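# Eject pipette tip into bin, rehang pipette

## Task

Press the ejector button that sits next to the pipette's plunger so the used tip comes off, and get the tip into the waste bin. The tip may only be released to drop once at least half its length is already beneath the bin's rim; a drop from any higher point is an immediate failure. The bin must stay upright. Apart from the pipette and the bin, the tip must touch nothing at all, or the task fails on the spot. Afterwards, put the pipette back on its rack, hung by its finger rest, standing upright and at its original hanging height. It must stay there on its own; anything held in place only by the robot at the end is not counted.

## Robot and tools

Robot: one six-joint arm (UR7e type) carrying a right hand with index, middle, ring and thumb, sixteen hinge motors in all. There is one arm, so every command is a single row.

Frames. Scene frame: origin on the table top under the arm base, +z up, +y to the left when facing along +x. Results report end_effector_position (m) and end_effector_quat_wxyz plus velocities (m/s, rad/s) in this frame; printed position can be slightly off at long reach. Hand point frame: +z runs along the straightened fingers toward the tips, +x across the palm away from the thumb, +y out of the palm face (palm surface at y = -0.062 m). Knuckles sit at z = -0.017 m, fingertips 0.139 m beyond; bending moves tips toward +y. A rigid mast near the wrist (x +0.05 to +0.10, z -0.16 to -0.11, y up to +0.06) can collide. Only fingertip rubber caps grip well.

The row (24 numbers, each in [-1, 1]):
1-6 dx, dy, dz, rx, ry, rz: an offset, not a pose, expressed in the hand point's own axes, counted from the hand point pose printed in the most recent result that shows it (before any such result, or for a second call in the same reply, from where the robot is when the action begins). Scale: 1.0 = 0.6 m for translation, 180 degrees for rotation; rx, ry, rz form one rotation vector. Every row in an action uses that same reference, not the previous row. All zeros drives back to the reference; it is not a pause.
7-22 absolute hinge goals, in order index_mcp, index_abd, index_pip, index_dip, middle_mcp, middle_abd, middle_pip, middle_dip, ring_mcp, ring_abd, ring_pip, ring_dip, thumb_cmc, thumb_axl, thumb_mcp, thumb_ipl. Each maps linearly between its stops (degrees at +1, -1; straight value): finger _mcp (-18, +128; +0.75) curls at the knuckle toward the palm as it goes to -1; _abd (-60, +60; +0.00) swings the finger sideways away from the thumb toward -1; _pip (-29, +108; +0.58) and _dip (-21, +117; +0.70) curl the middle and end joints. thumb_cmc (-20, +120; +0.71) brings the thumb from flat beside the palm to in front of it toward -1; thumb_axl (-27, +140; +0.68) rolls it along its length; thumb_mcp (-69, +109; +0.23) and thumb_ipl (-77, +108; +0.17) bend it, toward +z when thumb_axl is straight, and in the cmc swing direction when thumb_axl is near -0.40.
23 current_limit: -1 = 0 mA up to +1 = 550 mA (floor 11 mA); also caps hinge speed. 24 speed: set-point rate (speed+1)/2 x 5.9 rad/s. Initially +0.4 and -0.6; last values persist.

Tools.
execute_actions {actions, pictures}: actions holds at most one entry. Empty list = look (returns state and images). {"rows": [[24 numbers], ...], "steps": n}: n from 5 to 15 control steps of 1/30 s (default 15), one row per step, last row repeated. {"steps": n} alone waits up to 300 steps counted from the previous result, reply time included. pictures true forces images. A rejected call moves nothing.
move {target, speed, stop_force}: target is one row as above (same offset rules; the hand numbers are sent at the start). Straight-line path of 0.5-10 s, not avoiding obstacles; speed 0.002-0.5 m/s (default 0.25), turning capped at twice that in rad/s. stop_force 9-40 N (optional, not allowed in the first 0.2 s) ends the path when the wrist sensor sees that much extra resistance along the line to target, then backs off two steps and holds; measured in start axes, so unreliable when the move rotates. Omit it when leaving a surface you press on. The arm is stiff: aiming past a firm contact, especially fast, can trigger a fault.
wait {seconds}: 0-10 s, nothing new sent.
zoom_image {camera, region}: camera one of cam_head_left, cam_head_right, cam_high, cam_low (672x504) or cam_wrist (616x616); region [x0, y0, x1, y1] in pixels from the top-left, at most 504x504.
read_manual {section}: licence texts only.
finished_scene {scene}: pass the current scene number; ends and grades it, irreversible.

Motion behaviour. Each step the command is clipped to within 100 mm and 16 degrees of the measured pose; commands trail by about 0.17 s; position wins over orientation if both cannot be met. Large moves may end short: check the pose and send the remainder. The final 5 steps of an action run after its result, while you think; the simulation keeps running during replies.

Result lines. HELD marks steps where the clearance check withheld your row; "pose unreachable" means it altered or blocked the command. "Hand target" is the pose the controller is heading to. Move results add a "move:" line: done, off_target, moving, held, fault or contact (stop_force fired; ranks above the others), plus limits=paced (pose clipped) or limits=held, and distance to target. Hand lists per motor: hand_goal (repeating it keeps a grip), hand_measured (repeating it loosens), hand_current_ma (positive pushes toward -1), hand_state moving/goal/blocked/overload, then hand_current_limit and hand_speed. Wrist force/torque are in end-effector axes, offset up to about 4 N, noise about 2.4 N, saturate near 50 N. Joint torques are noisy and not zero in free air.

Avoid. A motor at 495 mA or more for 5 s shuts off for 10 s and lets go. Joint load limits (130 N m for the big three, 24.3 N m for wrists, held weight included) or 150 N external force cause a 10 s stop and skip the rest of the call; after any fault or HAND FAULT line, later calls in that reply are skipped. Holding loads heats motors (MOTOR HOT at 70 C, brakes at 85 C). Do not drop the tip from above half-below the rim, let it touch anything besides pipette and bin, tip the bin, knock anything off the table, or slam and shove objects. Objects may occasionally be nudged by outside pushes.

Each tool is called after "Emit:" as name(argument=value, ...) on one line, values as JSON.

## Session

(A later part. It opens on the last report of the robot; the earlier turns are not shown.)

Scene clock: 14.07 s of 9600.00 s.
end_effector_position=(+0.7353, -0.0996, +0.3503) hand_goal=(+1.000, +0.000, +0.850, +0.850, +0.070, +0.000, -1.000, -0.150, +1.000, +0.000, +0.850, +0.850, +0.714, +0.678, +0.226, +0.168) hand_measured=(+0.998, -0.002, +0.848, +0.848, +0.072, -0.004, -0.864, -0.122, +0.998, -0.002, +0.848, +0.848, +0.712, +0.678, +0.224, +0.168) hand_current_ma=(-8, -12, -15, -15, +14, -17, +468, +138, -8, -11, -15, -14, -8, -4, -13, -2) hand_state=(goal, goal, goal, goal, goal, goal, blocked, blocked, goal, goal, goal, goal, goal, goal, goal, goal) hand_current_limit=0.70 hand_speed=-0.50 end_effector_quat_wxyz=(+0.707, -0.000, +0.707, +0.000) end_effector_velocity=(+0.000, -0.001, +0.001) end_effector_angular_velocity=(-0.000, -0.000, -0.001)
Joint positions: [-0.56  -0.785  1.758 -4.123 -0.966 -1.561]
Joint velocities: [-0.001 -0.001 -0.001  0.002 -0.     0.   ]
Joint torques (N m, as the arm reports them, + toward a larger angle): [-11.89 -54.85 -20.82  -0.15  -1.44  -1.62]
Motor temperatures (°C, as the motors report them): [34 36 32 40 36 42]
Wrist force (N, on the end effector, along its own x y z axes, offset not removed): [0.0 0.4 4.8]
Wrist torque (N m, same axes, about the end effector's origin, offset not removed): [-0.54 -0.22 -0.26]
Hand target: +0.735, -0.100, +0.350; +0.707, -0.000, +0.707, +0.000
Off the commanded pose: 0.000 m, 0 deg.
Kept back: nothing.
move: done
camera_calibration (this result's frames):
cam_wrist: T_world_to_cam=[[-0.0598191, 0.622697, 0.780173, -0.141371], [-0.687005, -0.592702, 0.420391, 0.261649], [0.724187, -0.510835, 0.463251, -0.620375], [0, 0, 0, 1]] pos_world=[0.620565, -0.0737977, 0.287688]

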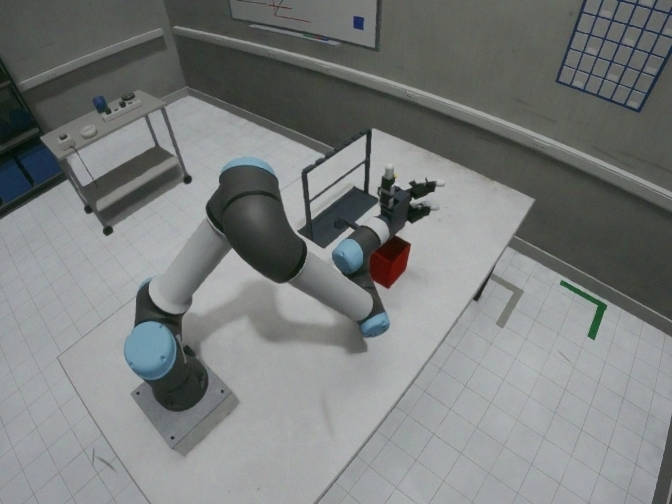

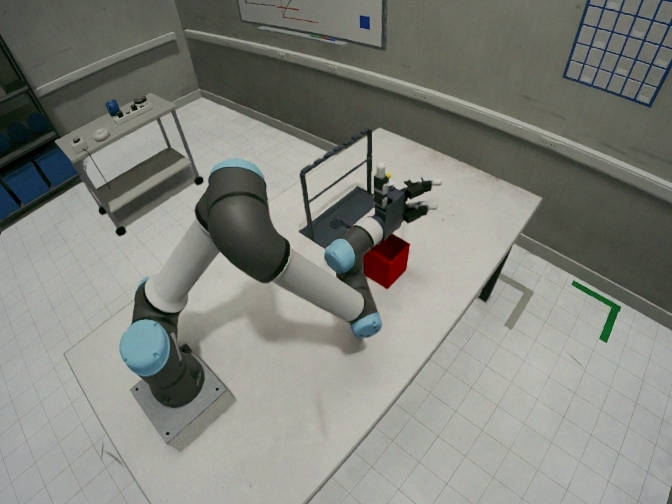

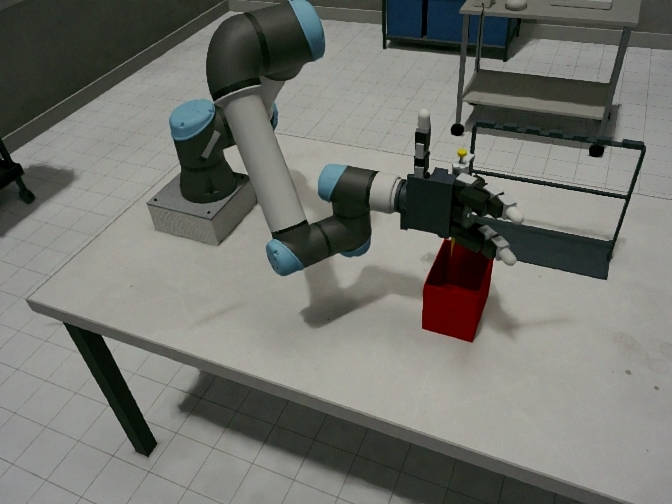

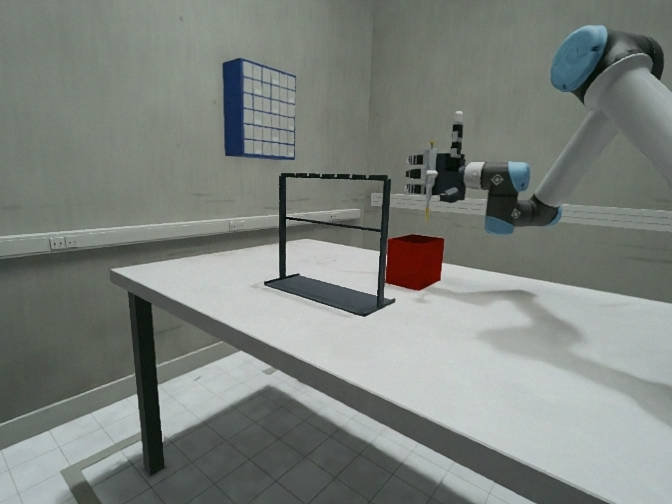

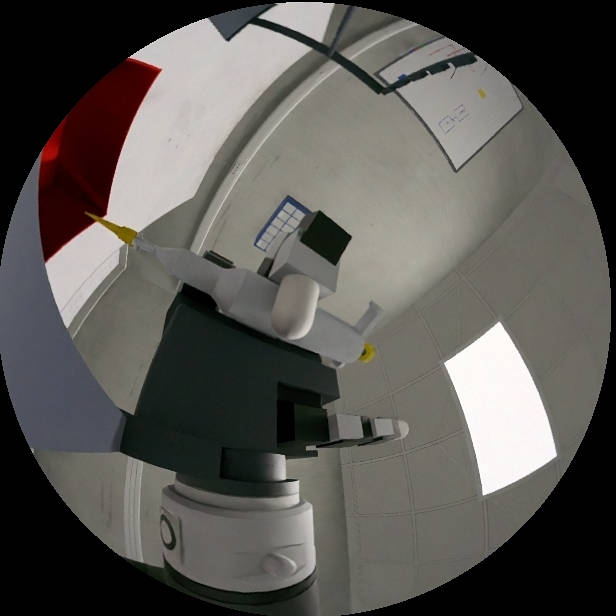

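Emit:
move(target=[0.1772,0,0,0,0,0, 0.1,0,-0.82,-0.16, 0.07,0,-1.0,-0.15, 0.34,0,-0.88,0.45, 0.79,0.678,0.226,-1.0, 0.7,-0.5], speed=0.1)

Emit:
zoom_image(camera="cam_high", region=[410, 170, 520, 290])

Emit:
zoom_image(camera="cam_low", region=[385, 160, 475, 260])

Scene clock: 16.07 s of 9600.00 s.
end_effector_position=(+0.7353, -0.0996, +0.2441) hand_goal=(+0.100, +0.000, -0.820, -0.160, +0.070, +0.000, -1.000, -0.150, +0.340, +0.000, -0.880, +0.450, +0.790, +0.678, +0.226, -1.000) hand_measured=(+0.102, -0.002, -0.816, -0.158, +0.072, -0.002, -0.866, -0.122, +0.342, -0.002, -0.876, +0.452, +0.788, +0.678, +0.224, -1.000) hand_current_ma=(+13, -12, +16, +15, +12, -9, +468, +138, +12, -12, +16, +14, -5, -4, -13, +3) hand_state=(goal, goal, goal, goal, goal, goal, blocked, blocked, goal, goal, goal, goal, goal, goal, goal, goal) hand_current_limit=0.70 hand_speed=-0.50 end_effector_quat_wxyz=(+0.707, -0.000, +0.707, +0.000) end_effector_velocity=(+0.000, -0.000, -0.001) end_effector_angular_velocity=(+0.001, +0.002, -0.003)
Joint positions: [-0.558 -0.563  1.707 -4.293 -0.968 -1.561]
Joint velocities: [ 0.     0.001  0.001  0.001 -0.003  0.   ]
Joint torques (N m, as the arm reports them, + toward a larger angle): [ 11.3  -40.41 -18.09  -3.54  -1.38   1.69]
Motor temperatures (°C, as the motors report them): [34 36 32 40 36 42]
Wrist force (N, on the end effector, along its own x y z axes, offset not removed): [3.6 -1.1 3.1]
Wrist torque (N m, same axes, about the end effector's origin, offset not removed): [-0.41 -0.57 -0.01]
Hand target: +0.735, -0.100, +0.244; +0.707, -0.000, +0.707, +0.000
Off the commanded pose: 0.000 m, 0 deg.
Kept back: nothing.
move: done
camera_calibration (this result's frames):
cam_wrist: T_world_to_cam=[[-0.0598144, 0.622704, 0.780168, -0.0584448], [-0.687003, -0.592698, 0.4204, 0.306281], [0.724189, -0.510832, 0.463251, -0.571216], [0, 0, 0, 1]] pos_world=[0.620588, -0.0738695, 0.181453]

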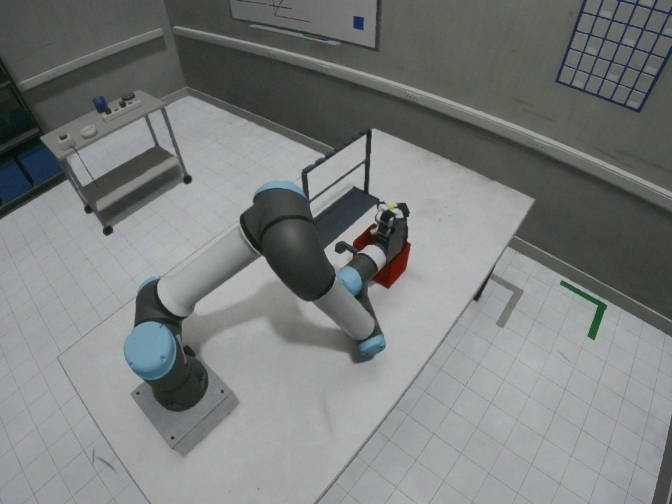

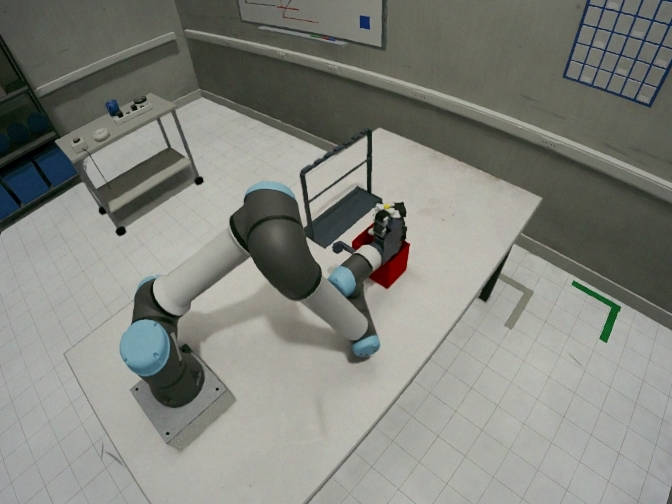

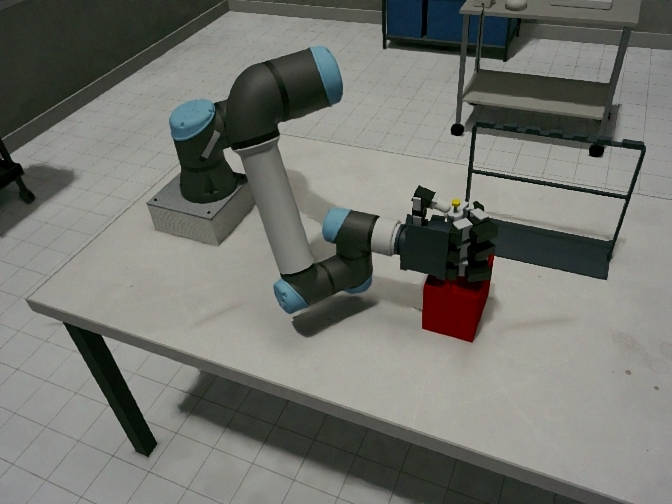

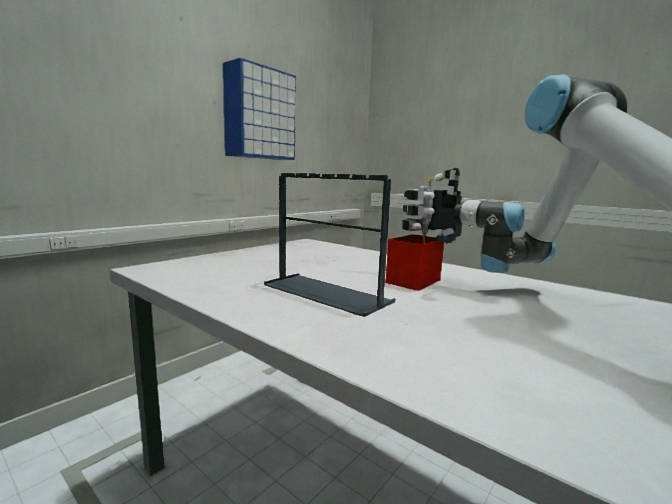

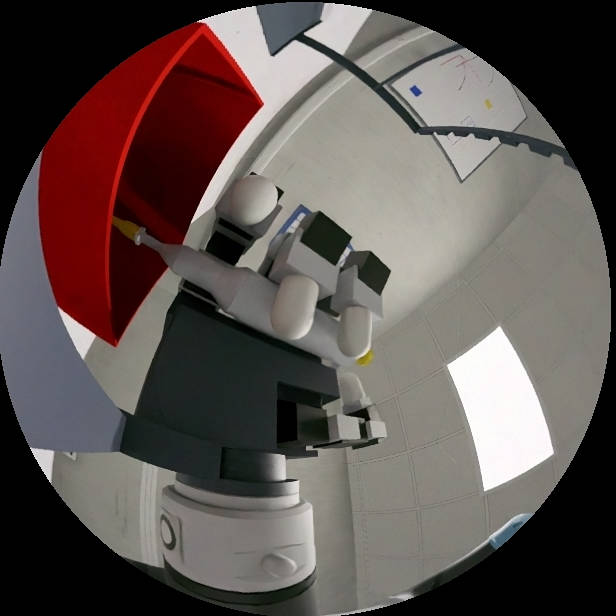

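Region (410, 170, 520, 290) of cam_high's 672x504 image, scaled by 4.200, with more detail than that image has; it fills the left 462 columns of this view, and the rest is white.

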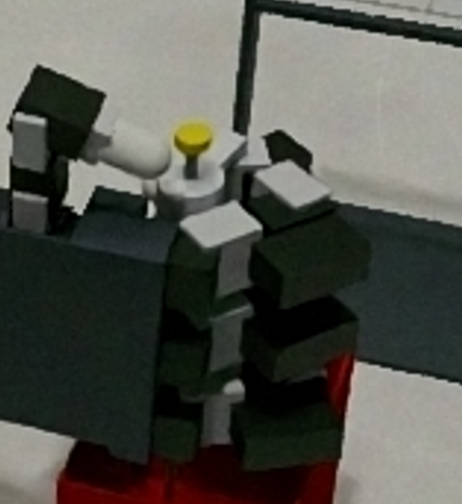

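Region (385, 160, 475, 260) of cam_low's 672x504 image, scaled by 5.040, with more detail than that image has; it fills the left 454 columns of this view, and the rest is white.

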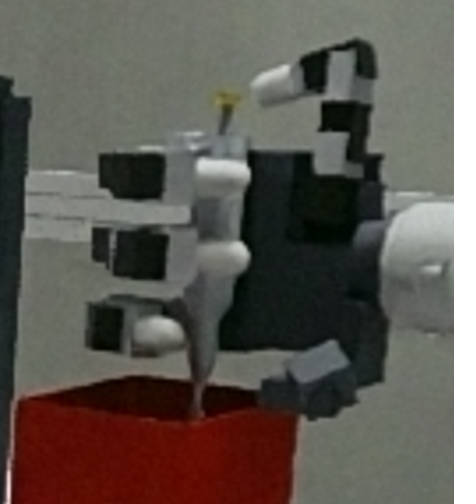

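Emit:
execute_actions(actions=[])

Scene clock: 16.70 s of 9600.00 s.
end_effector_position=(+0.7353, -0.0996, +0.2440) hand_goal=(+0.100, +0.000, -0.820, -0.160, +0.070, +0.000, -1.000, -0.150, +0.340, +0.000, -0.880, +0.450, +0.790, +0.678, +0.226, -1.000) hand_measured=(+0.102, -0.002, -0.816, -0.158, +0.072, -0.002, -0.866, -0.122, +0.342, -0.002, -0.876, +0.452, +0.788, +0.678, +0.224, -1.000) hand_current_ma=(+13, -12, +16, +15, +12, -9, +468, +138, +12, -12, +16, +14, -5, -4, -13, +3) hand_state=(goal, goal, goal, goal, goal, goal, blocked, blocked, goal, goal, goal, goal, goal, goal, goal, goal) hand_current_limit=0.70 hand_speed=-0.50 end_effector_quat_wxyz=(+0.707, -0.000, +0.707, +0.000) end_effector_velocity=(+0.000, +0.001, -0.000) end_effector_angular_velocity=(+0.000, +0.001, +0.001)
Joint positions: [-0.558 -0.563  1.707 -4.293 -0.968 -1.561]
Joint velocities: [ 0.001  0.    -0.     0.001 -0.001 -0.   ]
Joint torques (N m, as the arm reports them, + toward a larger angle): [ 12.06 -41.48 -16.72  -3.7   -1.49   1.63]
Motor temperatures (°C, as the motors report them): [34 36 32 40 36 42]
Wrist force (N, on the end effector, along its own x y z axes, offset not removed): [0.3 -0.9 1.6]
Wrist torque (N m, same axes, about the end effector's origin, offset not removed): [-0.27 0.05 -0.17]
Hand target: +0.735, -0.100, +0.244; +0.707, -0.000, +0.707, +0.000
Off the commanded pose: 0.000 m, 0 deg.
Kept back: nothing.
Steps of this call (steps 1 to 19: nothing new was sent). Readings (end_effector_position | what the end effector reports):
1: (+0.7353, -0.0996, +0.2441) | hand_goal=(+0.100, +0.000, -0.820, -0.160, +0.070, +0.000, -1.000, -0.150, +0.340, +0.000, -0.880, +0.450, +0.790, +0.678, +0.226, -1.000) hand_measured=(+0.102, -0.002, -0.816, -0.158, +0.072, -0.002, -0.866, -0.122, +0.342, -0.002, -0.876, +0.452, +0.788, +0.678, +0.224, -1.000) hand_current_ma=(+13, -12, +16, +15, +12, -9, +467, +138, +12, -12, +16, +14, -5, -4, -13, +3) hand_state=(goal, goal, goal, goal, goal, goal, blocked, blocked, goal, goal, goal, goal, goal, goal, goal, goal) hand_current_limit=0.70 hand_speed=-0.50
2: (+0.7353, -0.0996, +0.2441) | hand_goal=(+0.100, +0.000, -0.820, -0.160, +0.070, +0.000, -1.000, -0.150, +0.340, +0.000, -0.880, +0.450, +0.790, +0.678, +0.226, -1.000) hand_measured=(+0.102, -0.002, -0.816, -0.158, +0.072, -0.002, -0.866, -0.122, +0.342, -0.002, -0.876, +0.452, +0.788, +0.678, +0.224, -1.000) hand_current_ma=(+13, -12, +16, +15, +12, -9, +468, +138, +12, -12, +16, +14, -5, -4, -13, +3) hand_state=(goal, goal, goal, goal, goal, goal, blocked, blocked, goal, goal, goal, goal, goal, goal, goal, goal) hand_current_limit=0.70 hand_speed=-0.50
4: (+0.7353, -0.0996, +0.2440) | hand_goal=(+0.100, +0.000, -0.820, -0.160, +0.070, +0.000, -1.000, -0.150, +0.340, +0.000, -0.880, +0.450, +0.790, +0.678, +0.226, -1.000) hand_measured=(+0.102, -0.002, -0.816, -0.158, +0.072, -0.002, -0.866, -0.122, +0.342, -0.002, -0.876, +0.452, +0.788, +0.678, +0.224, -1.000) hand_current_ma=(+13, -12, +16, +15, +12, -9, +467, +138, +12, -12, +16, +14, -5, -4, -13, +3) hand_state=(goal, goal, goal, goal, goal, goal, blocked, blocked, goal, goal, goal, goal, goal, goal, goal, goal) hand_current_limit=0.70 hand_speed=-0.50
8: (+0.7353, -0.0996, +0.2440) | hand_goal=(+0.100, +0.000, -0.820, -0.160, +0.070, +0.000, -1.000, -0.150, +0.340, +0.000, -0.880, +0.450, +0.790, +0.678, +0.226, -1.000) hand_measured=(+0.102, -0.002, -0.816, -0.158, +0.072, -0.002, -0.866, -0.122, +0.342, -0.002, -0.876, +0.452, +0.788, +0.678, +0.224, -1.000) hand_current_ma=(+13, -12, +16, +15, +12, -9, +468, +138, +12, -12, +16, +14, -5, -4, -13, +3) hand_state=(goal, goal, goal, goal, goal, goal, blocked, blocked, goal, goal, goal, goal, goal, goal, goal, goal) hand_current_limit=0.70 hand_speed=-0.50
19: the state above
camera_calibration (this result's frames):
cam_wrist: T_world_to_cam=[[-0.0598175, 0.622699, 0.780171, -0.0584171], [-0.687004, -0.592701, 0.420394, 0.306297], [0.724188, -0.510834, 0.463251, -0.571202], [0, 0, 0, 1]] pos_world=[0.62059, -0.0738703, 0.181419]

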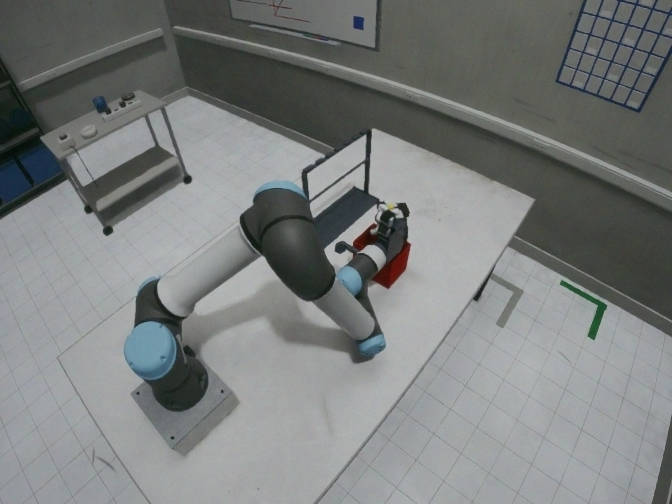

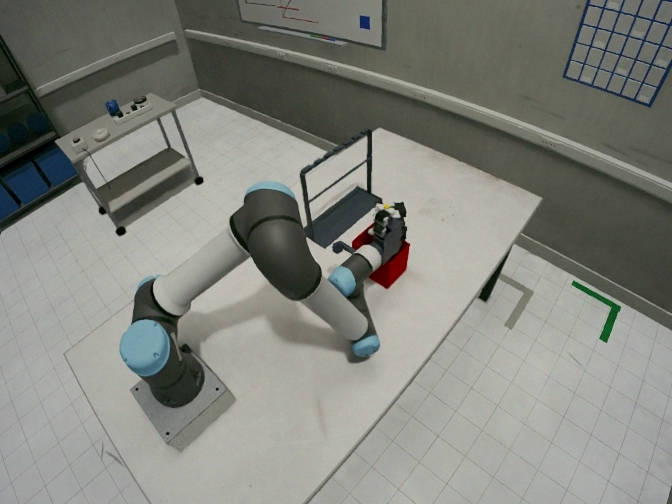

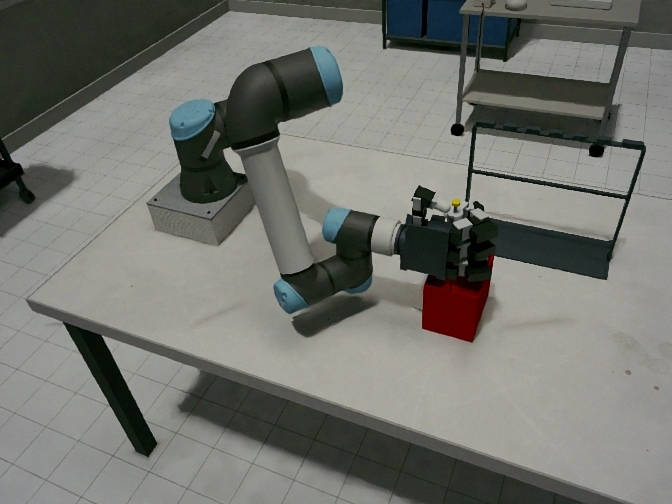

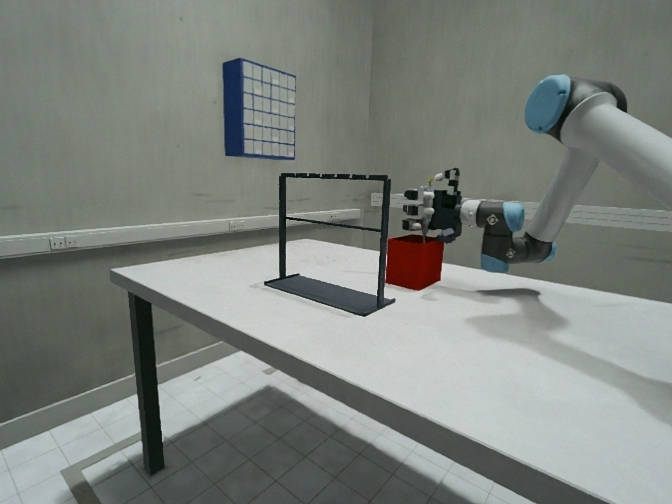

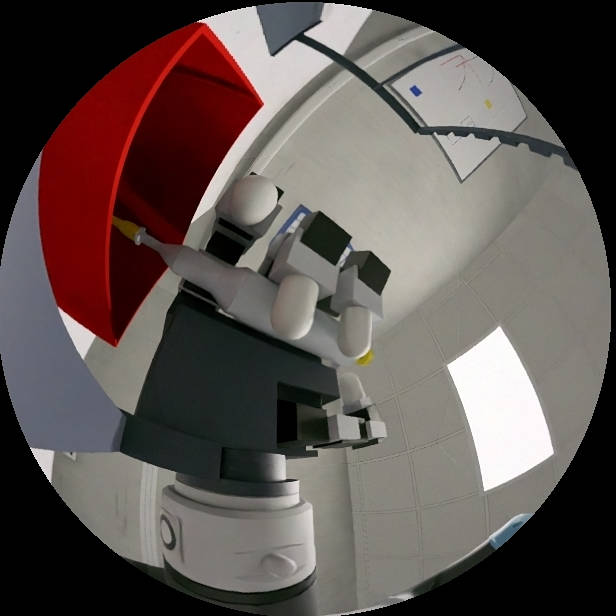

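Emit:
zoom_image(camera="cam_low", region=[385, 160, 475, 260])

Emit:
zoom_image(camera="cam_high", region=[410, 170, 520, 290])

Region (385, 160, 475, 260) of cam_low's 672x504 image, scaled by 5.040, with more detail than that image has; it fills the left 454 columns of this view, and the rest is white.

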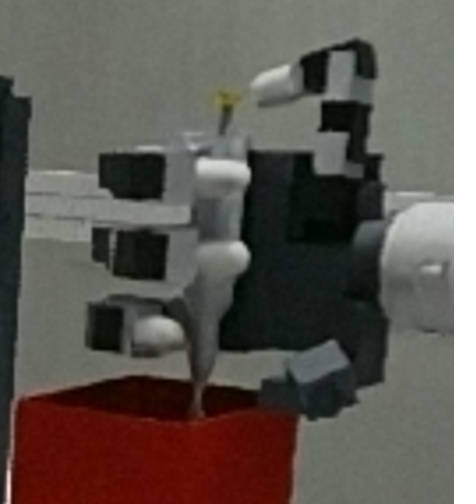

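Region (410, 170, 520, 290) of cam_high's 672x504 image, scaled by 4.200, with more detail than that image has; it fills the left 462 columns of this view, and the rest is white.

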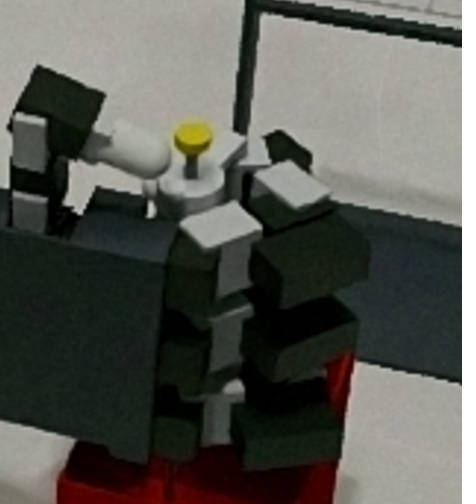

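Emit:
execute_actions(actions=[{"rows": [[0,0,0,0,0,0, 0.1,0,-0.82,-0.16, 0.3,0,-0.9,0.4, 0.34,0,-0.88,0.45, 0.79,0.678,-0.2,-1.0, 0.78,-0.7]], "steps": 15}])

Emit:
wait(seconds=1.2)

Scene clock: 17.33 s of 9600.00 s.
end_effector_position=(+0.7353, -0.0996, +0.2440) hand_goal=(+0.100, +0.000, -0.820, -0.160, +0.300, +0.000, -0.900, +0.400, +0.340, +0.000, -0.880, +0.450, +0.790, +0.678, -0.200, -1.000) hand_measured=(+0.102, -0.002, -0.818, -0.158, +0.246, -0.002, -0.886, +0.034, +0.342, -0.002, -0.876, +0.452, +0.788, +0.678, +0.080, -1.000) hand_current_ma=(+10, -12, +3, +12, -40, -7, +65, -42, +12, -12, +16, +14, -5, -4, +29, +3) hand_state=(goal, goal, goal, goal, moving, goal, goal, moving, goal, goal, goal, goal, goal, goal, moving, goal) hand_current_limit=0.78 hand_speed=-0.70 end_effector_quat_wxyz=(+0.707, -0.000, +0.707, +0.000) end_effector_velocity=(+0.000, +0.000, -0.000) end_effector_angular_velocity=(+0.000, +0.001, -0.001)
Joint positions: [-0.558 -0.563  1.707 -4.293 -0.968 -1.561]
Joint velocities: [ 0.001 -0.     0.001  0.001 -0.001 -0.   ]
Joint torques (N m, as the arm reports them, + toward a larger angle): [ 11.24 -41.32 -16.94  -3.23  -1.28   1.53]
Motor temperatures (°C, as the motors report them): [34 36 32 40 36 42]
Wrist force (N, on the end effector, along its own x y z axes, offset not removed): [3.5 -2.5 3.0]
Wrist torque (N m, same axes, about the end effector's origin, offset not removed): [-0.68 -0.51 -0.06]
Steps of this call (steps 1 to 9: nothing new was sent; steps 10 to 19: the first 10 steps of this action). Readings (end_effector_position | what the end effector reports):
10: (+0.7353, -0.0996, +0.2440) | hand_goal=(+0.100, +0.000, -0.820, -0.160, +0.300, +0.000, -0.900, +0.400, +0.340, +0.000, -0.880, +0.450, +0.790, +0.678, -0.200, -1.000) hand_measured=(+0.102, -0.002, -0.816, -0.158, +0.072, -0.002, -0.866, -0.122, +0.342, -0.002, -0.876, +0.452, +0.788, +0.678, +0.224, -1.000) hand_current_ma=(+13, -12, +16, +15, +12, -9, +467, +138, +12, -12, +16, +14, -5, -4, -13, +3) hand_state=(goal, goal, goal, goal, moving, goal, moving, moving, goal, goal, goal, goal, goal, goal, moving, goal) hand_current_limit=0.78 hand_speed=-0.70
11: (+0.7353, -0.0996, +0.2440) | hand_goal=(+0.100, +0.000, -0.820, -0.160, +0.300, +0.000, -0.900, +0.400, +0.340, +0.000, -0.880, +0.450, +0.790, +0.678, -0.200, -1.000) hand_measured=(+0.102, -0.002, -0.816, -0.158, +0.074, -0.002, -0.866, -0.120, +0.342, -0.002, -0.876, +0.452, +0.788, +0.678, +0.222, -1.000) hand_current_ma=(+13, -12, +16, +15, -68, -9, +328, +70, +12, -12, +16, +14, -5, -4, +54, +3) hand_state=(goal, goal, goal, goal, moving, goal, moving, moving, goal, goal, goal, goal, goal, goal, moving, goal) hand_current_limit=0.78 hand_speed=-0.70
13: (+0.7353, -0.0996, +0.2440) | hand_goal=(+0.100, +0.000, -0.820, -0.160, +0.300, +0.000, -0.900, +0.400, +0.340, +0.000, -0.880, +0.450, +0.790, +0.678, -0.200, -1.000) hand_measured=(+0.102, -0.002, -0.818, -0.158, +0.106, -0.002, -0.874, -0.098, +0.342, -0.002, -0.876, +0.452, +0.788, +0.678, +0.194, -1.000) hand_current_ma=(+13, -12, +12, +15, -47, -7, +80, -35, +12, -12, +16, +14, -5, -4, +36, +3) hand_state=(goal, goal, goal, goal, moving, goal, moving, moving, goal, goal, goal, goal, goal, goal, moving, goal) hand_current_limit=0.78 hand_speed=-0.70
17: (+0.7353, -0.0996, +0.2440) | hand_goal=(+0.100, +0.000, -0.820, -0.160, +0.300, +0.000, -0.900, +0.400, +0.340, +0.000, -0.880, +0.450, +0.790, +0.678, -0.200, -1.000) hand_measured=(+0.102, -0.002, -0.818, -0.158, +0.198, -0.002, -0.886, -0.014, +0.342, -0.002, -0.876, +0.452, +0.788, +0.678, +0.118, -1.000) hand_current_ma=(+10, -12, +5, +13, -40, -7, +65, -41, +12, -12, +16, +14, -5, -4, +30, +3) hand_state=(goal, goal, goal, goal, moving, goal, moving, moving, goal, goal, goal, goal, goal, goal, moving, goal) hand_current_limit=0.78 hand_speed=-0.70
19: the state above

Scene clock: 18.70 s of 9600.00 s.
end_effector_position=(+0.7353, -0.0996, +0.2440) hand_goal=(+0.100, +0.000, -0.820, -0.160, +0.300, +0.000, -0.900, +0.400, +0.340, +0.000, -0.880, +0.450, +0.790, +0.678, -0.200, -1.000) hand_measured=(+0.102, +0.000, -0.810, -0.156, +0.300, -0.002, -0.896, +0.396, +0.342, -0.002, -0.876, +0.452, +0.790, +0.678, -0.086, -0.992) hand_current_ma=(+10, +0, +49, +25, +0, -7, +16, -16, +12, -12, +16, +14, +4, +3, +490, +57) hand_state=(goal, goal, goal, goal, goal, goal, goal, goal, goal, goal, goal, goal, goal, goal, blocked, goal) hand_current_limit=0.78 hand_speed=-0.70 end_effector_quat_wxyz=(+0.707, -0.000, +0.707, +0.000) end_effector_velocity=(-0.000, +0.000, -0.000) end_effector_angular_velocity=(+0.001, +0.001, +0.001)
Joint positions: [-0.558 -0.563  1.707 -4.293 -0.968 -1.561]
Joint velocities: [ 0.    -0.     0.     0.001  0.001  0.   ]
Joint torques (N m, as the arm reports them, + toward a larger angle): [ 10.01 -42.35 -16.79  -2.8   -0.72   1.57]
Motor temperatures (°C, as the motors report them): [34 36 32 40 36 42]
Wrist force (N, on the end effector, along its own x y z axes, offset not removed): [2.5 -1.8 0.4]
Wrist torque (N m, same axes, about the end effector's origin, offset not removed): [-0.17 -0.24 -0.04]
Hand target: +0.735, -0.100, +0.244; +0.707, -0.000, +0.707, +0.000
Off the commanded pose: 0.000 m, 0 deg.
Kept back: nothing.
Steps of this call (steps 1 to 5: the last 5 steps of your previous action; steps 6 to 41: nothing new was sent). Readings (end_effector_position | what the end effector reports):
1: (+0.7353, -0.0996, +0.2440) | hand_goal=(+0.100, +0.000, -0.820, -0.160, +0.300, +0.000, -0.900, +0.400, +0.340, +0.000, -0.880, +0.450, +0.790, +0.678, -0.200, -1.000) hand_measured=(+0.102, -0.002, -0.820, -0.158, +0.268, -0.002, -0.890, +0.058, +0.342, -0.002, -0.876, +0.452, +0.788, +0.678, +0.062, -1.000) hand_current_ma=(+10, -12, +5, +12, -43, -7, +26, -49, +12, -12, +16, +14, -5, -4, +28, +3) hand_state=(goal, goal, goal, goal, moving, goal, moving, moving, goal, goal, goal, goal, goal, goal, moving, goal) hand_current_limit=0.78 hand_speed=-0.70
2: (+0.7353, -0.0996, +0.2440) | hand_goal=(+0.100, +0.000, -0.820, -0.160, +0.300, +0.000, -0.900, +0.400, +0.340, +0.000, -0.880, +0.450, +0.790, +0.678, -0.200, -1.000) hand_measured=(+0.102, -0.002, -0.820, -0.158, +0.288, -0.002, -0.892, +0.084, +0.342, -0.002, -0.876, +0.452, +0.788, +0.678, +0.042, -1.000) hand_current_ma=(+10, -12, +5, +12, +10, -7, +42, -45, +12, -12, +16, +14, -5, -4, +27, +3) hand_state=(goal, goal, goal, goal, moving, goal, moving, moving, goal, goal, goal, goal, goal, goal, moving, goal) hand_current_limit=0.78 hand_speed=-0.70
4: (+0.7353, -0.0996, +0.2440) | hand_goal=(+0.100, +0.000, -0.820, -0.160, +0.300, +0.000, -0.900, +0.400, +0.340, +0.000, -0.880, +0.450, +0.790, +0.678, -0.200, -1.000) hand_measured=(+0.102, -0.002, -0.820, -0.158, +0.296, -0.002, -0.892, +0.132, +0.342, -0.002, -0.876, +0.452, +0.788, +0.678, +0.004, -1.000) hand_current_ma=(+10, -12, +5, +12, -11, -7, +35, -46, +12, -12, +16, +14, -5, -4, +26, +3) hand_state=(goal, goal, goal, goal, moving, goal, goal, moving, goal, goal, goal, goal, goal, goal, moving, goal) hand_current_limit=0.78 hand_speed=-0.70
8: (+0.7353, -0.0996, +0.2440) | hand_goal=(+0.100, +0.000, -0.820, -0.160, +0.300, +0.000, -0.900, +0.400, +0.340, +0.000, -0.880, +0.450, +0.790, +0.678, -0.200, -1.000) hand_measured=(+0.102, -0.002, -0.818, -0.158, +0.298, -0.002, -0.894, +0.230, +0.342, -0.002, -0.876, +0.452, +0.790, +0.678, -0.064, -0.998) hand_current_ma=(+10, -4, +25, +14, -5, -7, +29, -37, +12, -12, +16, +14, +2, +2, +172, +35) hand_state=(goal, moving, moving, goal, moving, goal, moving, moving, goal, goal, goal, goal, moving, moving, moving, moving) hand_current_limit=0.78 hand_speed=-0.70
41: the state above
camera_calibration (this result's frames):
cam_wrist: T_world_to_cam=[[-0.0598178, 0.622701, 0.78017, -0.058416], [-0.687007, -0.592698, 0.420393, 0.306301], [0.724184, -0.510835, 0.463254, -0.571201], [0, 0, 0, 1]] pos_world=[0.620591, -0.07387, 0.181419]

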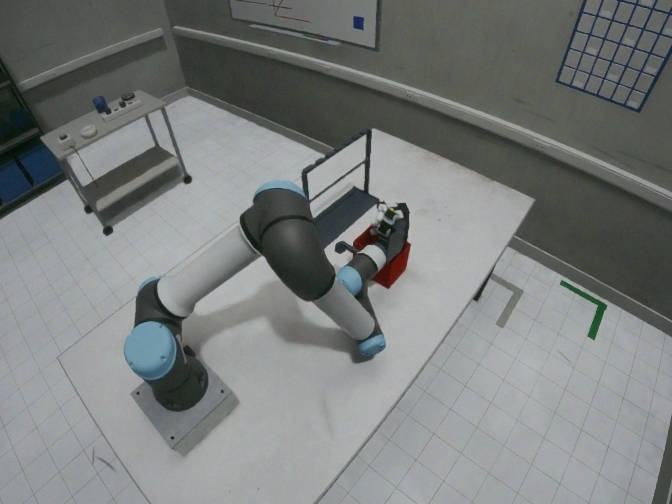

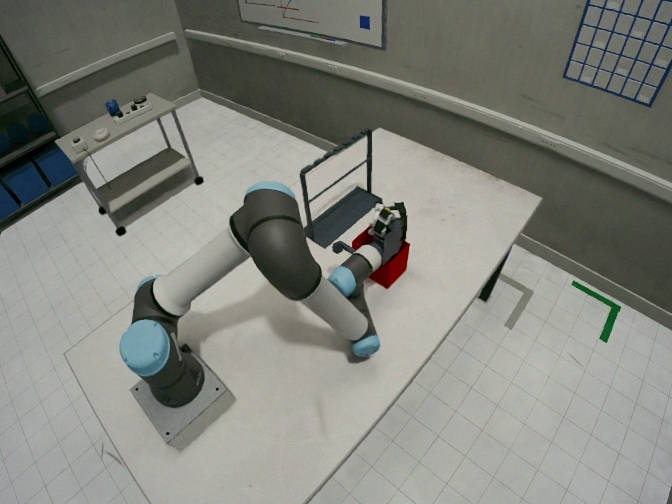

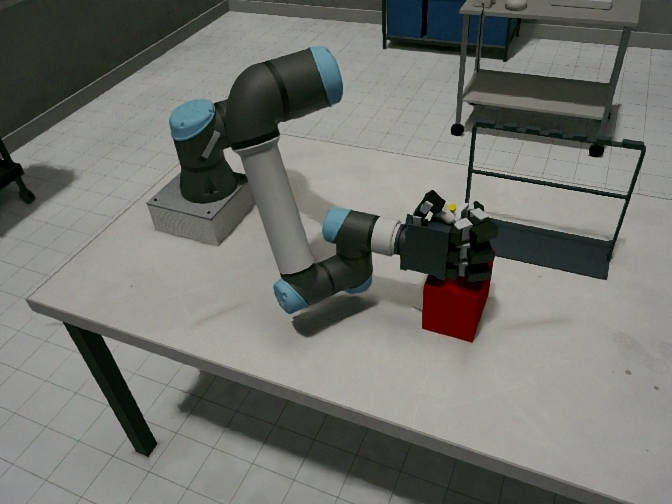

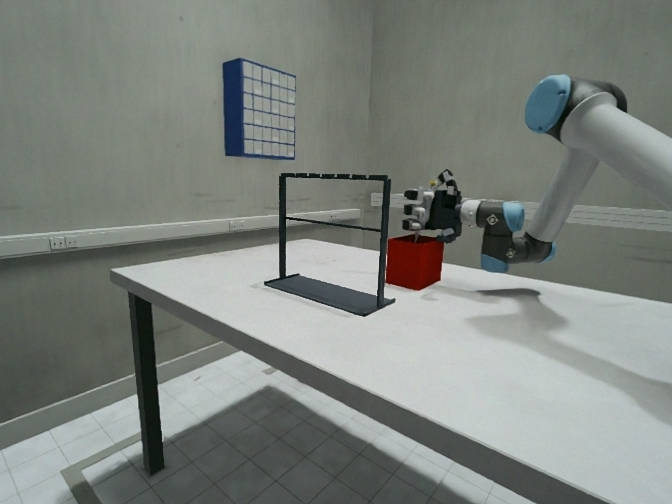

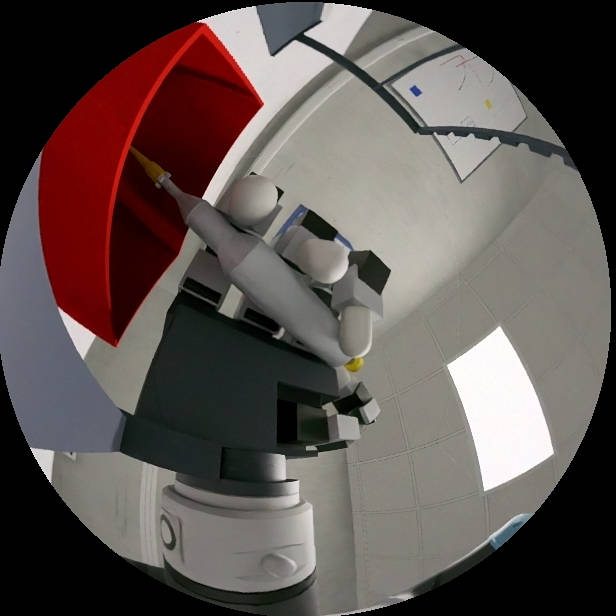

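Same as scene 1. Now close middle & ring.

Emit:
execute_actions(actions=[{"rows": [[0,0,0,0,0,0, 0.1,0,-0.82,-0.16, 0.1,0,-1.0,-0.1, 0.1,0,-1.0,-0.1, 0.79,0.678,-0.2,-1.0, 0.78,-0.7]], "steps": 15}])

Emit:
wait(seconds=1.2)

Scene clock: 19.17 s of 9600.00 s.
end_effector_position=(+0.7353, -0.0996, +0.2440) hand_goal=(+0.100, +0.000, -0.820, -0.160, +0.100, +0.000, -1.000, -0.100, +0.100, +0.000, -1.000, -0.100, +0.790, +0.678, -0.200, -1.000) hand_measured=(+0.082, +0.000, -0.822, -0.150, +0.160, +0.002, -0.938, +0.240, +0.200, -0.006, -0.934, +0.282, +0.800, +0.688, -0.086, -0.966) hand_current_ma=(-106, -4, -12, +49, +225, +9, +308, +182, +250, -33, +331, +122, +55, +71, +490, +272) hand_state=(moving, goal, moving, moving, moving, goal, blocked, moving, moving, moving, moving, moving, moving, moving, blocked, moving) hand_current_limit=0.78 hand_speed=-0.70 end_effector_quat_wxyz=(+0.707, -0.000, +0.707, +0.000) end_effector_velocity=(-0.000, -0.000, +0.000) end_effector_angular_velocity=(-0.001, -0.001, +0.001)
Joint positions: [-0.558 -0.563  1.707 -4.293 -0.968 -1.561]
Joint velocities: [-0.     0.    -0.001 -0.     0.001 -0.   ]
Joint torques (N m, as the arm reports them, + toward a larger angle): [ 10.42 -41.89 -16.46  -2.83  -0.89   1.49]
Motor temperatures (°C, as the motors report them): [34 36 32 40 36 42]
Wrist force (N, on the end effector, along its own x y z axes, offset not removed): [0.5 -1.0 0.6]
Wrist torque (N m, same axes, about the end effector's origin, offset not removed): [-0.19 0.04 -0.45]
Steps of this call (steps 1 to 4: nothing new was sent; steps 5 to 14: the first 10 steps of this action). Readings (end_effector_position | what the end effector reports):
5: (+0.7353, -0.0996, +0.2440) | hand_goal=(+0.100, +0.000, -0.820, -0.160, +0.100, +0.000, -1.000, -0.100, +0.100, +0.000, -1.000, -0.100, +0.790, +0.678, -0.200, -1.000) hand_measured=(+0.102, +0.000, -0.810, -0.156, +0.300, -0.002, -0.896, +0.396, +0.342, -0.002, -0.876, +0.452, +0.790, +0.678, -0.086, -0.992) hand_current_ma=(+10, +0, +49, +25, +0, -7, +16, -16, +12, -12, +16, +14, +4, +3, +490, +57) hand_state=(goal, goal, goal, goal, moving, goal, moving, moving, moving, goal, moving, moving, goal, goal, blocked, goal) hand_current_limit=0.78 hand_speed=-0.70
6: (+0.7353, -0.0996, +0.2440) | hand_goal=(+0.100, +0.000, -0.820, -0.160, +0.100, +0.000, -1.000, -0.100, +0.100, +0.000, -1.000, -0.100, +0.790, +0.678, -0.200, -1.000) hand_measured=(+0.102, +0.000, -0.810, -0.156, +0.298, -0.002, -0.898, +0.396, +0.340, -0.002, -0.878, +0.450, +0.790, +0.678, -0.086, -0.992) hand_current_ma=(+10, +0, +49, +25, +77, -7, +81, +64, +94, -12, +106, +77, +4, +3, +490, +57) hand_state=(goal, goal, goal, goal, moving, goal, moving, moving, moving, goal, moving, moving, goal, goal, blocked, goal) hand_current_limit=0.78 hand_speed=-0.70
8: (+0.7353, -0.0996, +0.2440) | hand_goal=(+0.100, +0.000, -0.820, -0.160, +0.100, +0.000, -1.000, -0.100, +0.100, +0.000, -1.000, -0.100, +0.790, +0.678, -0.200, -1.000) hand_measured=(+0.100, +0.000, -0.812, -0.154, +0.268, +0.000, -0.926, +0.366, +0.310, -0.002, -0.902, +0.416, +0.790, +0.678, -0.086, -0.990) hand_current_ma=(-15, -2, +30, +25, +108, +1, +217, +108, +101, -8, +165, +81, +4, +3, +490, +87) hand_state=(moving, goal, moving, goal, moving, moving, moving, moving, moving, goal, moving, moving, goal, goal, blocked, moving) hand_current_limit=0.78 hand_speed=-0.70
12: (+0.7353, -0.0996, +0.2440) | hand_goal=(+0.100, +0.000, -0.820, -0.160, +0.100, +0.000, -1.000, -0.100, +0.100, +0.000, -1.000, -0.100, +0.790, +0.678, -0.200, -1.000) hand_measured=(+0.088, +0.000, -0.818, -0.154, +0.196, +0.002, -0.938, +0.286, +0.238, -0.004, -0.932, +0.334, +0.796, +0.684, -0.086, -0.974) hand_current_ma=(-94, -4, +1, +42, +205, +9, +309, +165, +213, -22, +339, +140, +46, +55, +490, +217) hand_state=(moving, goal, moving, moving, moving, goal, blocked, moving, moving, goal, moving, moving, moving, moving, blocked, moving) hand_current_limit=0.78 hand_speed=-0.70
14: the state above

Scene clock: 20.53 s of 9600.00 s.
end_effector_position=(+0.7353, -0.0996, +0.2440) hand_goal=(+0.100, +0.000, -0.820, -0.160, +0.100, +0.000, -1.000, -0.100, +0.100, +0.000, -1.000, -0.100, +0.790, +0.678, -0.200, -1.000) hand_measured=(+0.108, +0.000, -0.822, -0.160, +0.112, +0.002, -0.912, -0.008, +0.110, -0.008, -0.924, -0.014, +0.806, +0.698, -0.104, -0.956) hand_current_ma=(+38, -4, -5, +3, +60, +7, +441, +470, +56, -34, +383, +433, +87, +124, +489, +303) hand_state=(goal, goal, goal, goal, goal, goal, blocked, blocked, goal, goal, blocked, blocked, goal, blocked, blocked, blocked) hand_current_limit=0.78 hand_speed=-0.70 end_effector_quat_wxyz=(+0.707, -0.000, +0.707, +0.000) end_effector_velocity=(+0.000, -0.000, +0.000) end_effector_angular_velocity=(-0.001, -0.001, -0.001)
Joint positions: [-0.558 -0.563  1.707 -4.293 -0.968 -1.561]
Joint velocities: [ 0.     0.    -0.001 -0.    -0.002 -0.   ]
Joint torques (N m, as the arm reports them, + toward a larger angle): [ 10.83 -42.95 -16.25  -2.58  -1.     1.33]
Motor temperatures (°C, as the motors report them): [34 36 32 40 36 42]
Wrist force (N, on the end effector, along its own x y z axes, offset not removed): [3.3 0.4 2.4]
Wrist torque (N m, same axes, about the end effector's origin, offset not removed): [-0.20 -0.18 -0.11]
Hand target: +0.735, -0.100, +0.244; +0.707, -0.000, +0.707, +0.000
Off the commanded pose: 0.000 m, 0 deg.
Kept back: nothing.
Steps of this call (steps 1 to 5: the last 5 steps of your previous action; steps 6 to 41: nothing new was sent). Readings (end_effector_position | what the end effector reports):
1: (+0.7353, -0.0996, +0.2440) | hand_goal=(+0.100, +0.000, -0.820, -0.160, +0.100, +0.000, -1.000, -0.100, +0.100, +0.000, -1.000, -0.100, +0.790, +0.678, -0.200, -1.000) hand_measured=(+0.082, +0.000, -0.822, -0.150, +0.146, +0.002, -0.938, +0.218, +0.180, -0.006, -0.934, +0.258, +0.800, +0.690, -0.086, -0.962) hand_current_ma=(-101, -4, -15, +46, +202, +9, +308, +179, +261, -35, +332, +120, +63, +84, +490, +303) hand_state=(moving, goal, moving, goal, moving, goal, blocked, moving, moving, moving, blocked, moving, moving, moving, blocked, moving) hand_current_limit=0.78 hand_speed=-0.70
2: (+0.7353, -0.0996, +0.2440) | hand_goal=(+0.100, +0.000, -0.820, -0.160, +0.100, +0.000, -1.000, -0.100, +0.100, +0.000, -1.000, -0.100, +0.790, +0.678, -0.200, -1.000) hand_measured=(+0.082, +0.000, -0.822, -0.150, +0.140, +0.002, -0.938, +0.192, +0.160, -0.008, -0.934, +0.232, +0.802, +0.692, -0.086, -0.958) hand_current_ma=(-101, -4, -16, +46, +193, +9, +308, +149, +219, -36, +332, +128, +72, +101, +490, +319) hand_state=(goal, goal, goal, goal, moving, goal, blocked, moving, moving, moving, blocked, moving, moving, moving, blocked, moving) hand_current_limit=0.78 hand_speed=-0.70
4: (+0.7353, -0.0996, +0.2440) | hand_goal=(+0.100, +0.000, -0.820, -0.160, +0.100, +0.000, -1.000, -0.100, +0.100, +0.000, -1.000, -0.100, +0.790, +0.678, -0.200, -1.000) hand_measured=(+0.086, +0.000, -0.822, -0.152, +0.138, +0.002, -0.938, +0.138, +0.136, -0.008, -0.938, +0.182, +0.806, +0.696, -0.086, -0.954) hand_current_ma=(-34, -4, -15, +25, +192, +8, +303, +129, +132, -34, +267, +107, +82, +121, +489, +307) hand_state=(moving, goal, goal, moving, moving, goal, blocked, moving, moving, goal, moving, moving, moving, moving, blocked, moving) hand_current_limit=0.78 hand_speed=-0.70
8: (+0.7353, -0.0996, +0.2440) | hand_goal=(+0.100, +0.000, -0.820, -0.160, +0.100, +0.000, -1.000, -0.100, +0.100, +0.000, -1.000, -0.100, +0.790, +0.678, -0.200, -1.000) hand_measured=(+0.102, +0.000, -0.820, -0.158, +0.126, +0.002, -0.942, +0.060, +0.116, -0.008, -0.962, +0.096, +0.806, +0.698, -0.104, -0.956) hand_current_ma=(+23, -4, -3, +5, +129, +8, +321, +333, +81, -34, +220, +257, +87, +124, +490, +303) hand_state=(moving, goal, goal, moving, moving, goal, moving, moving, goal, goal, moving, moving, goal, blocked, moving, blocked) hand_current_limit=0.78 hand_speed=-0.70
41: the state above
camera_calibration (this result's frames):
cam_wrist: T_world_to_cam=[[-0.0598178, 0.622701, 0.78017, -0.058416], [-0.687007, -0.592698, 0.420393, 0.306301], [0.724184, -0.510836, 0.463254, -0.571201], [0, 0, 0, 1]] pos_world=[0.620591, -0.07387, 0.181419]

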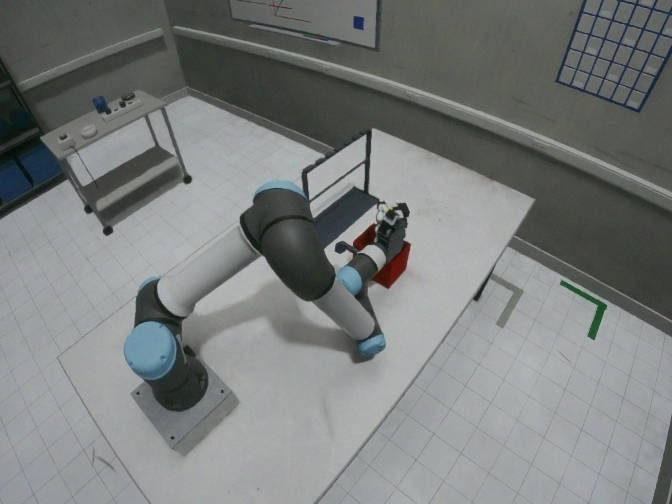

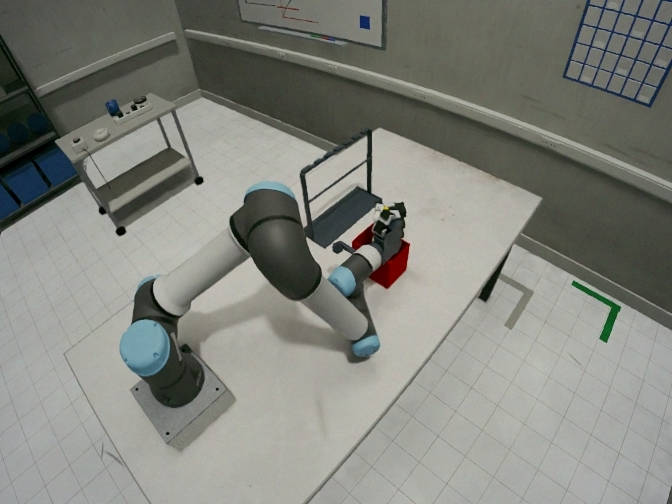

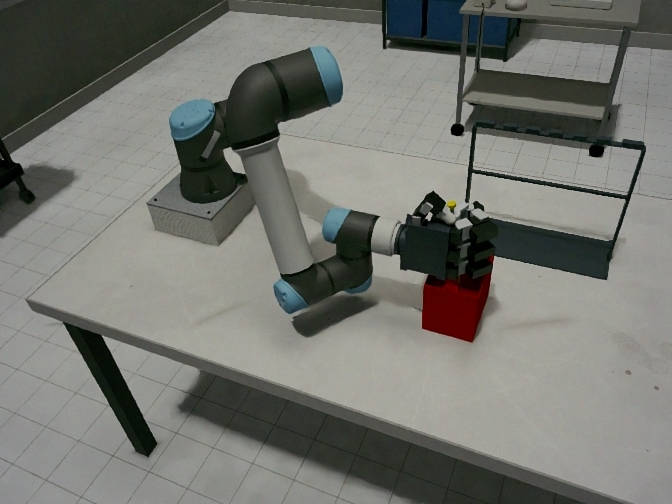

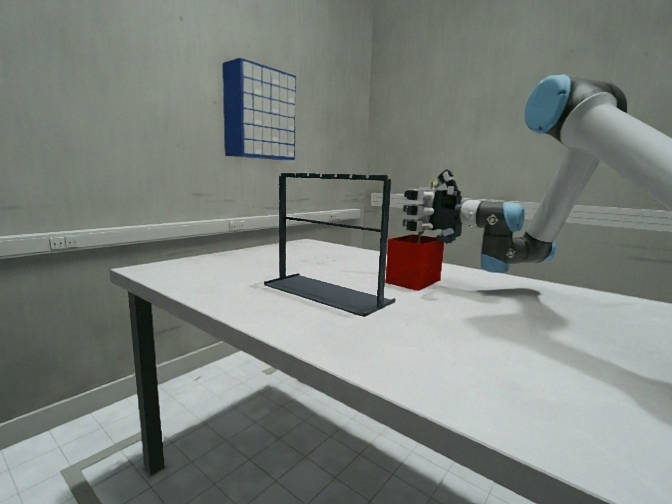

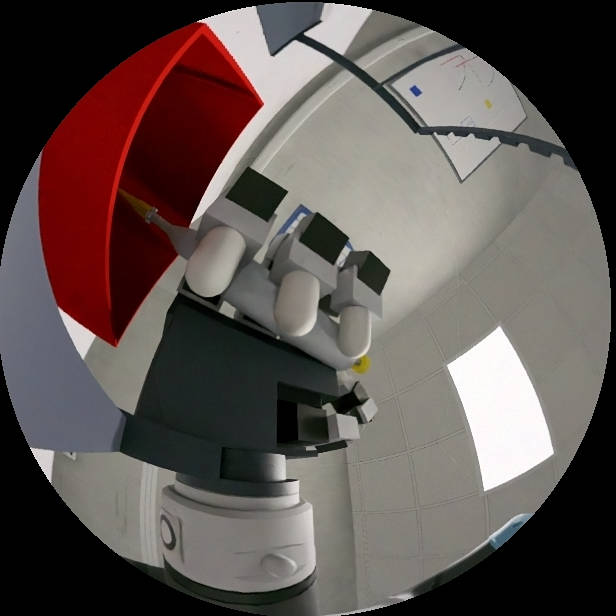

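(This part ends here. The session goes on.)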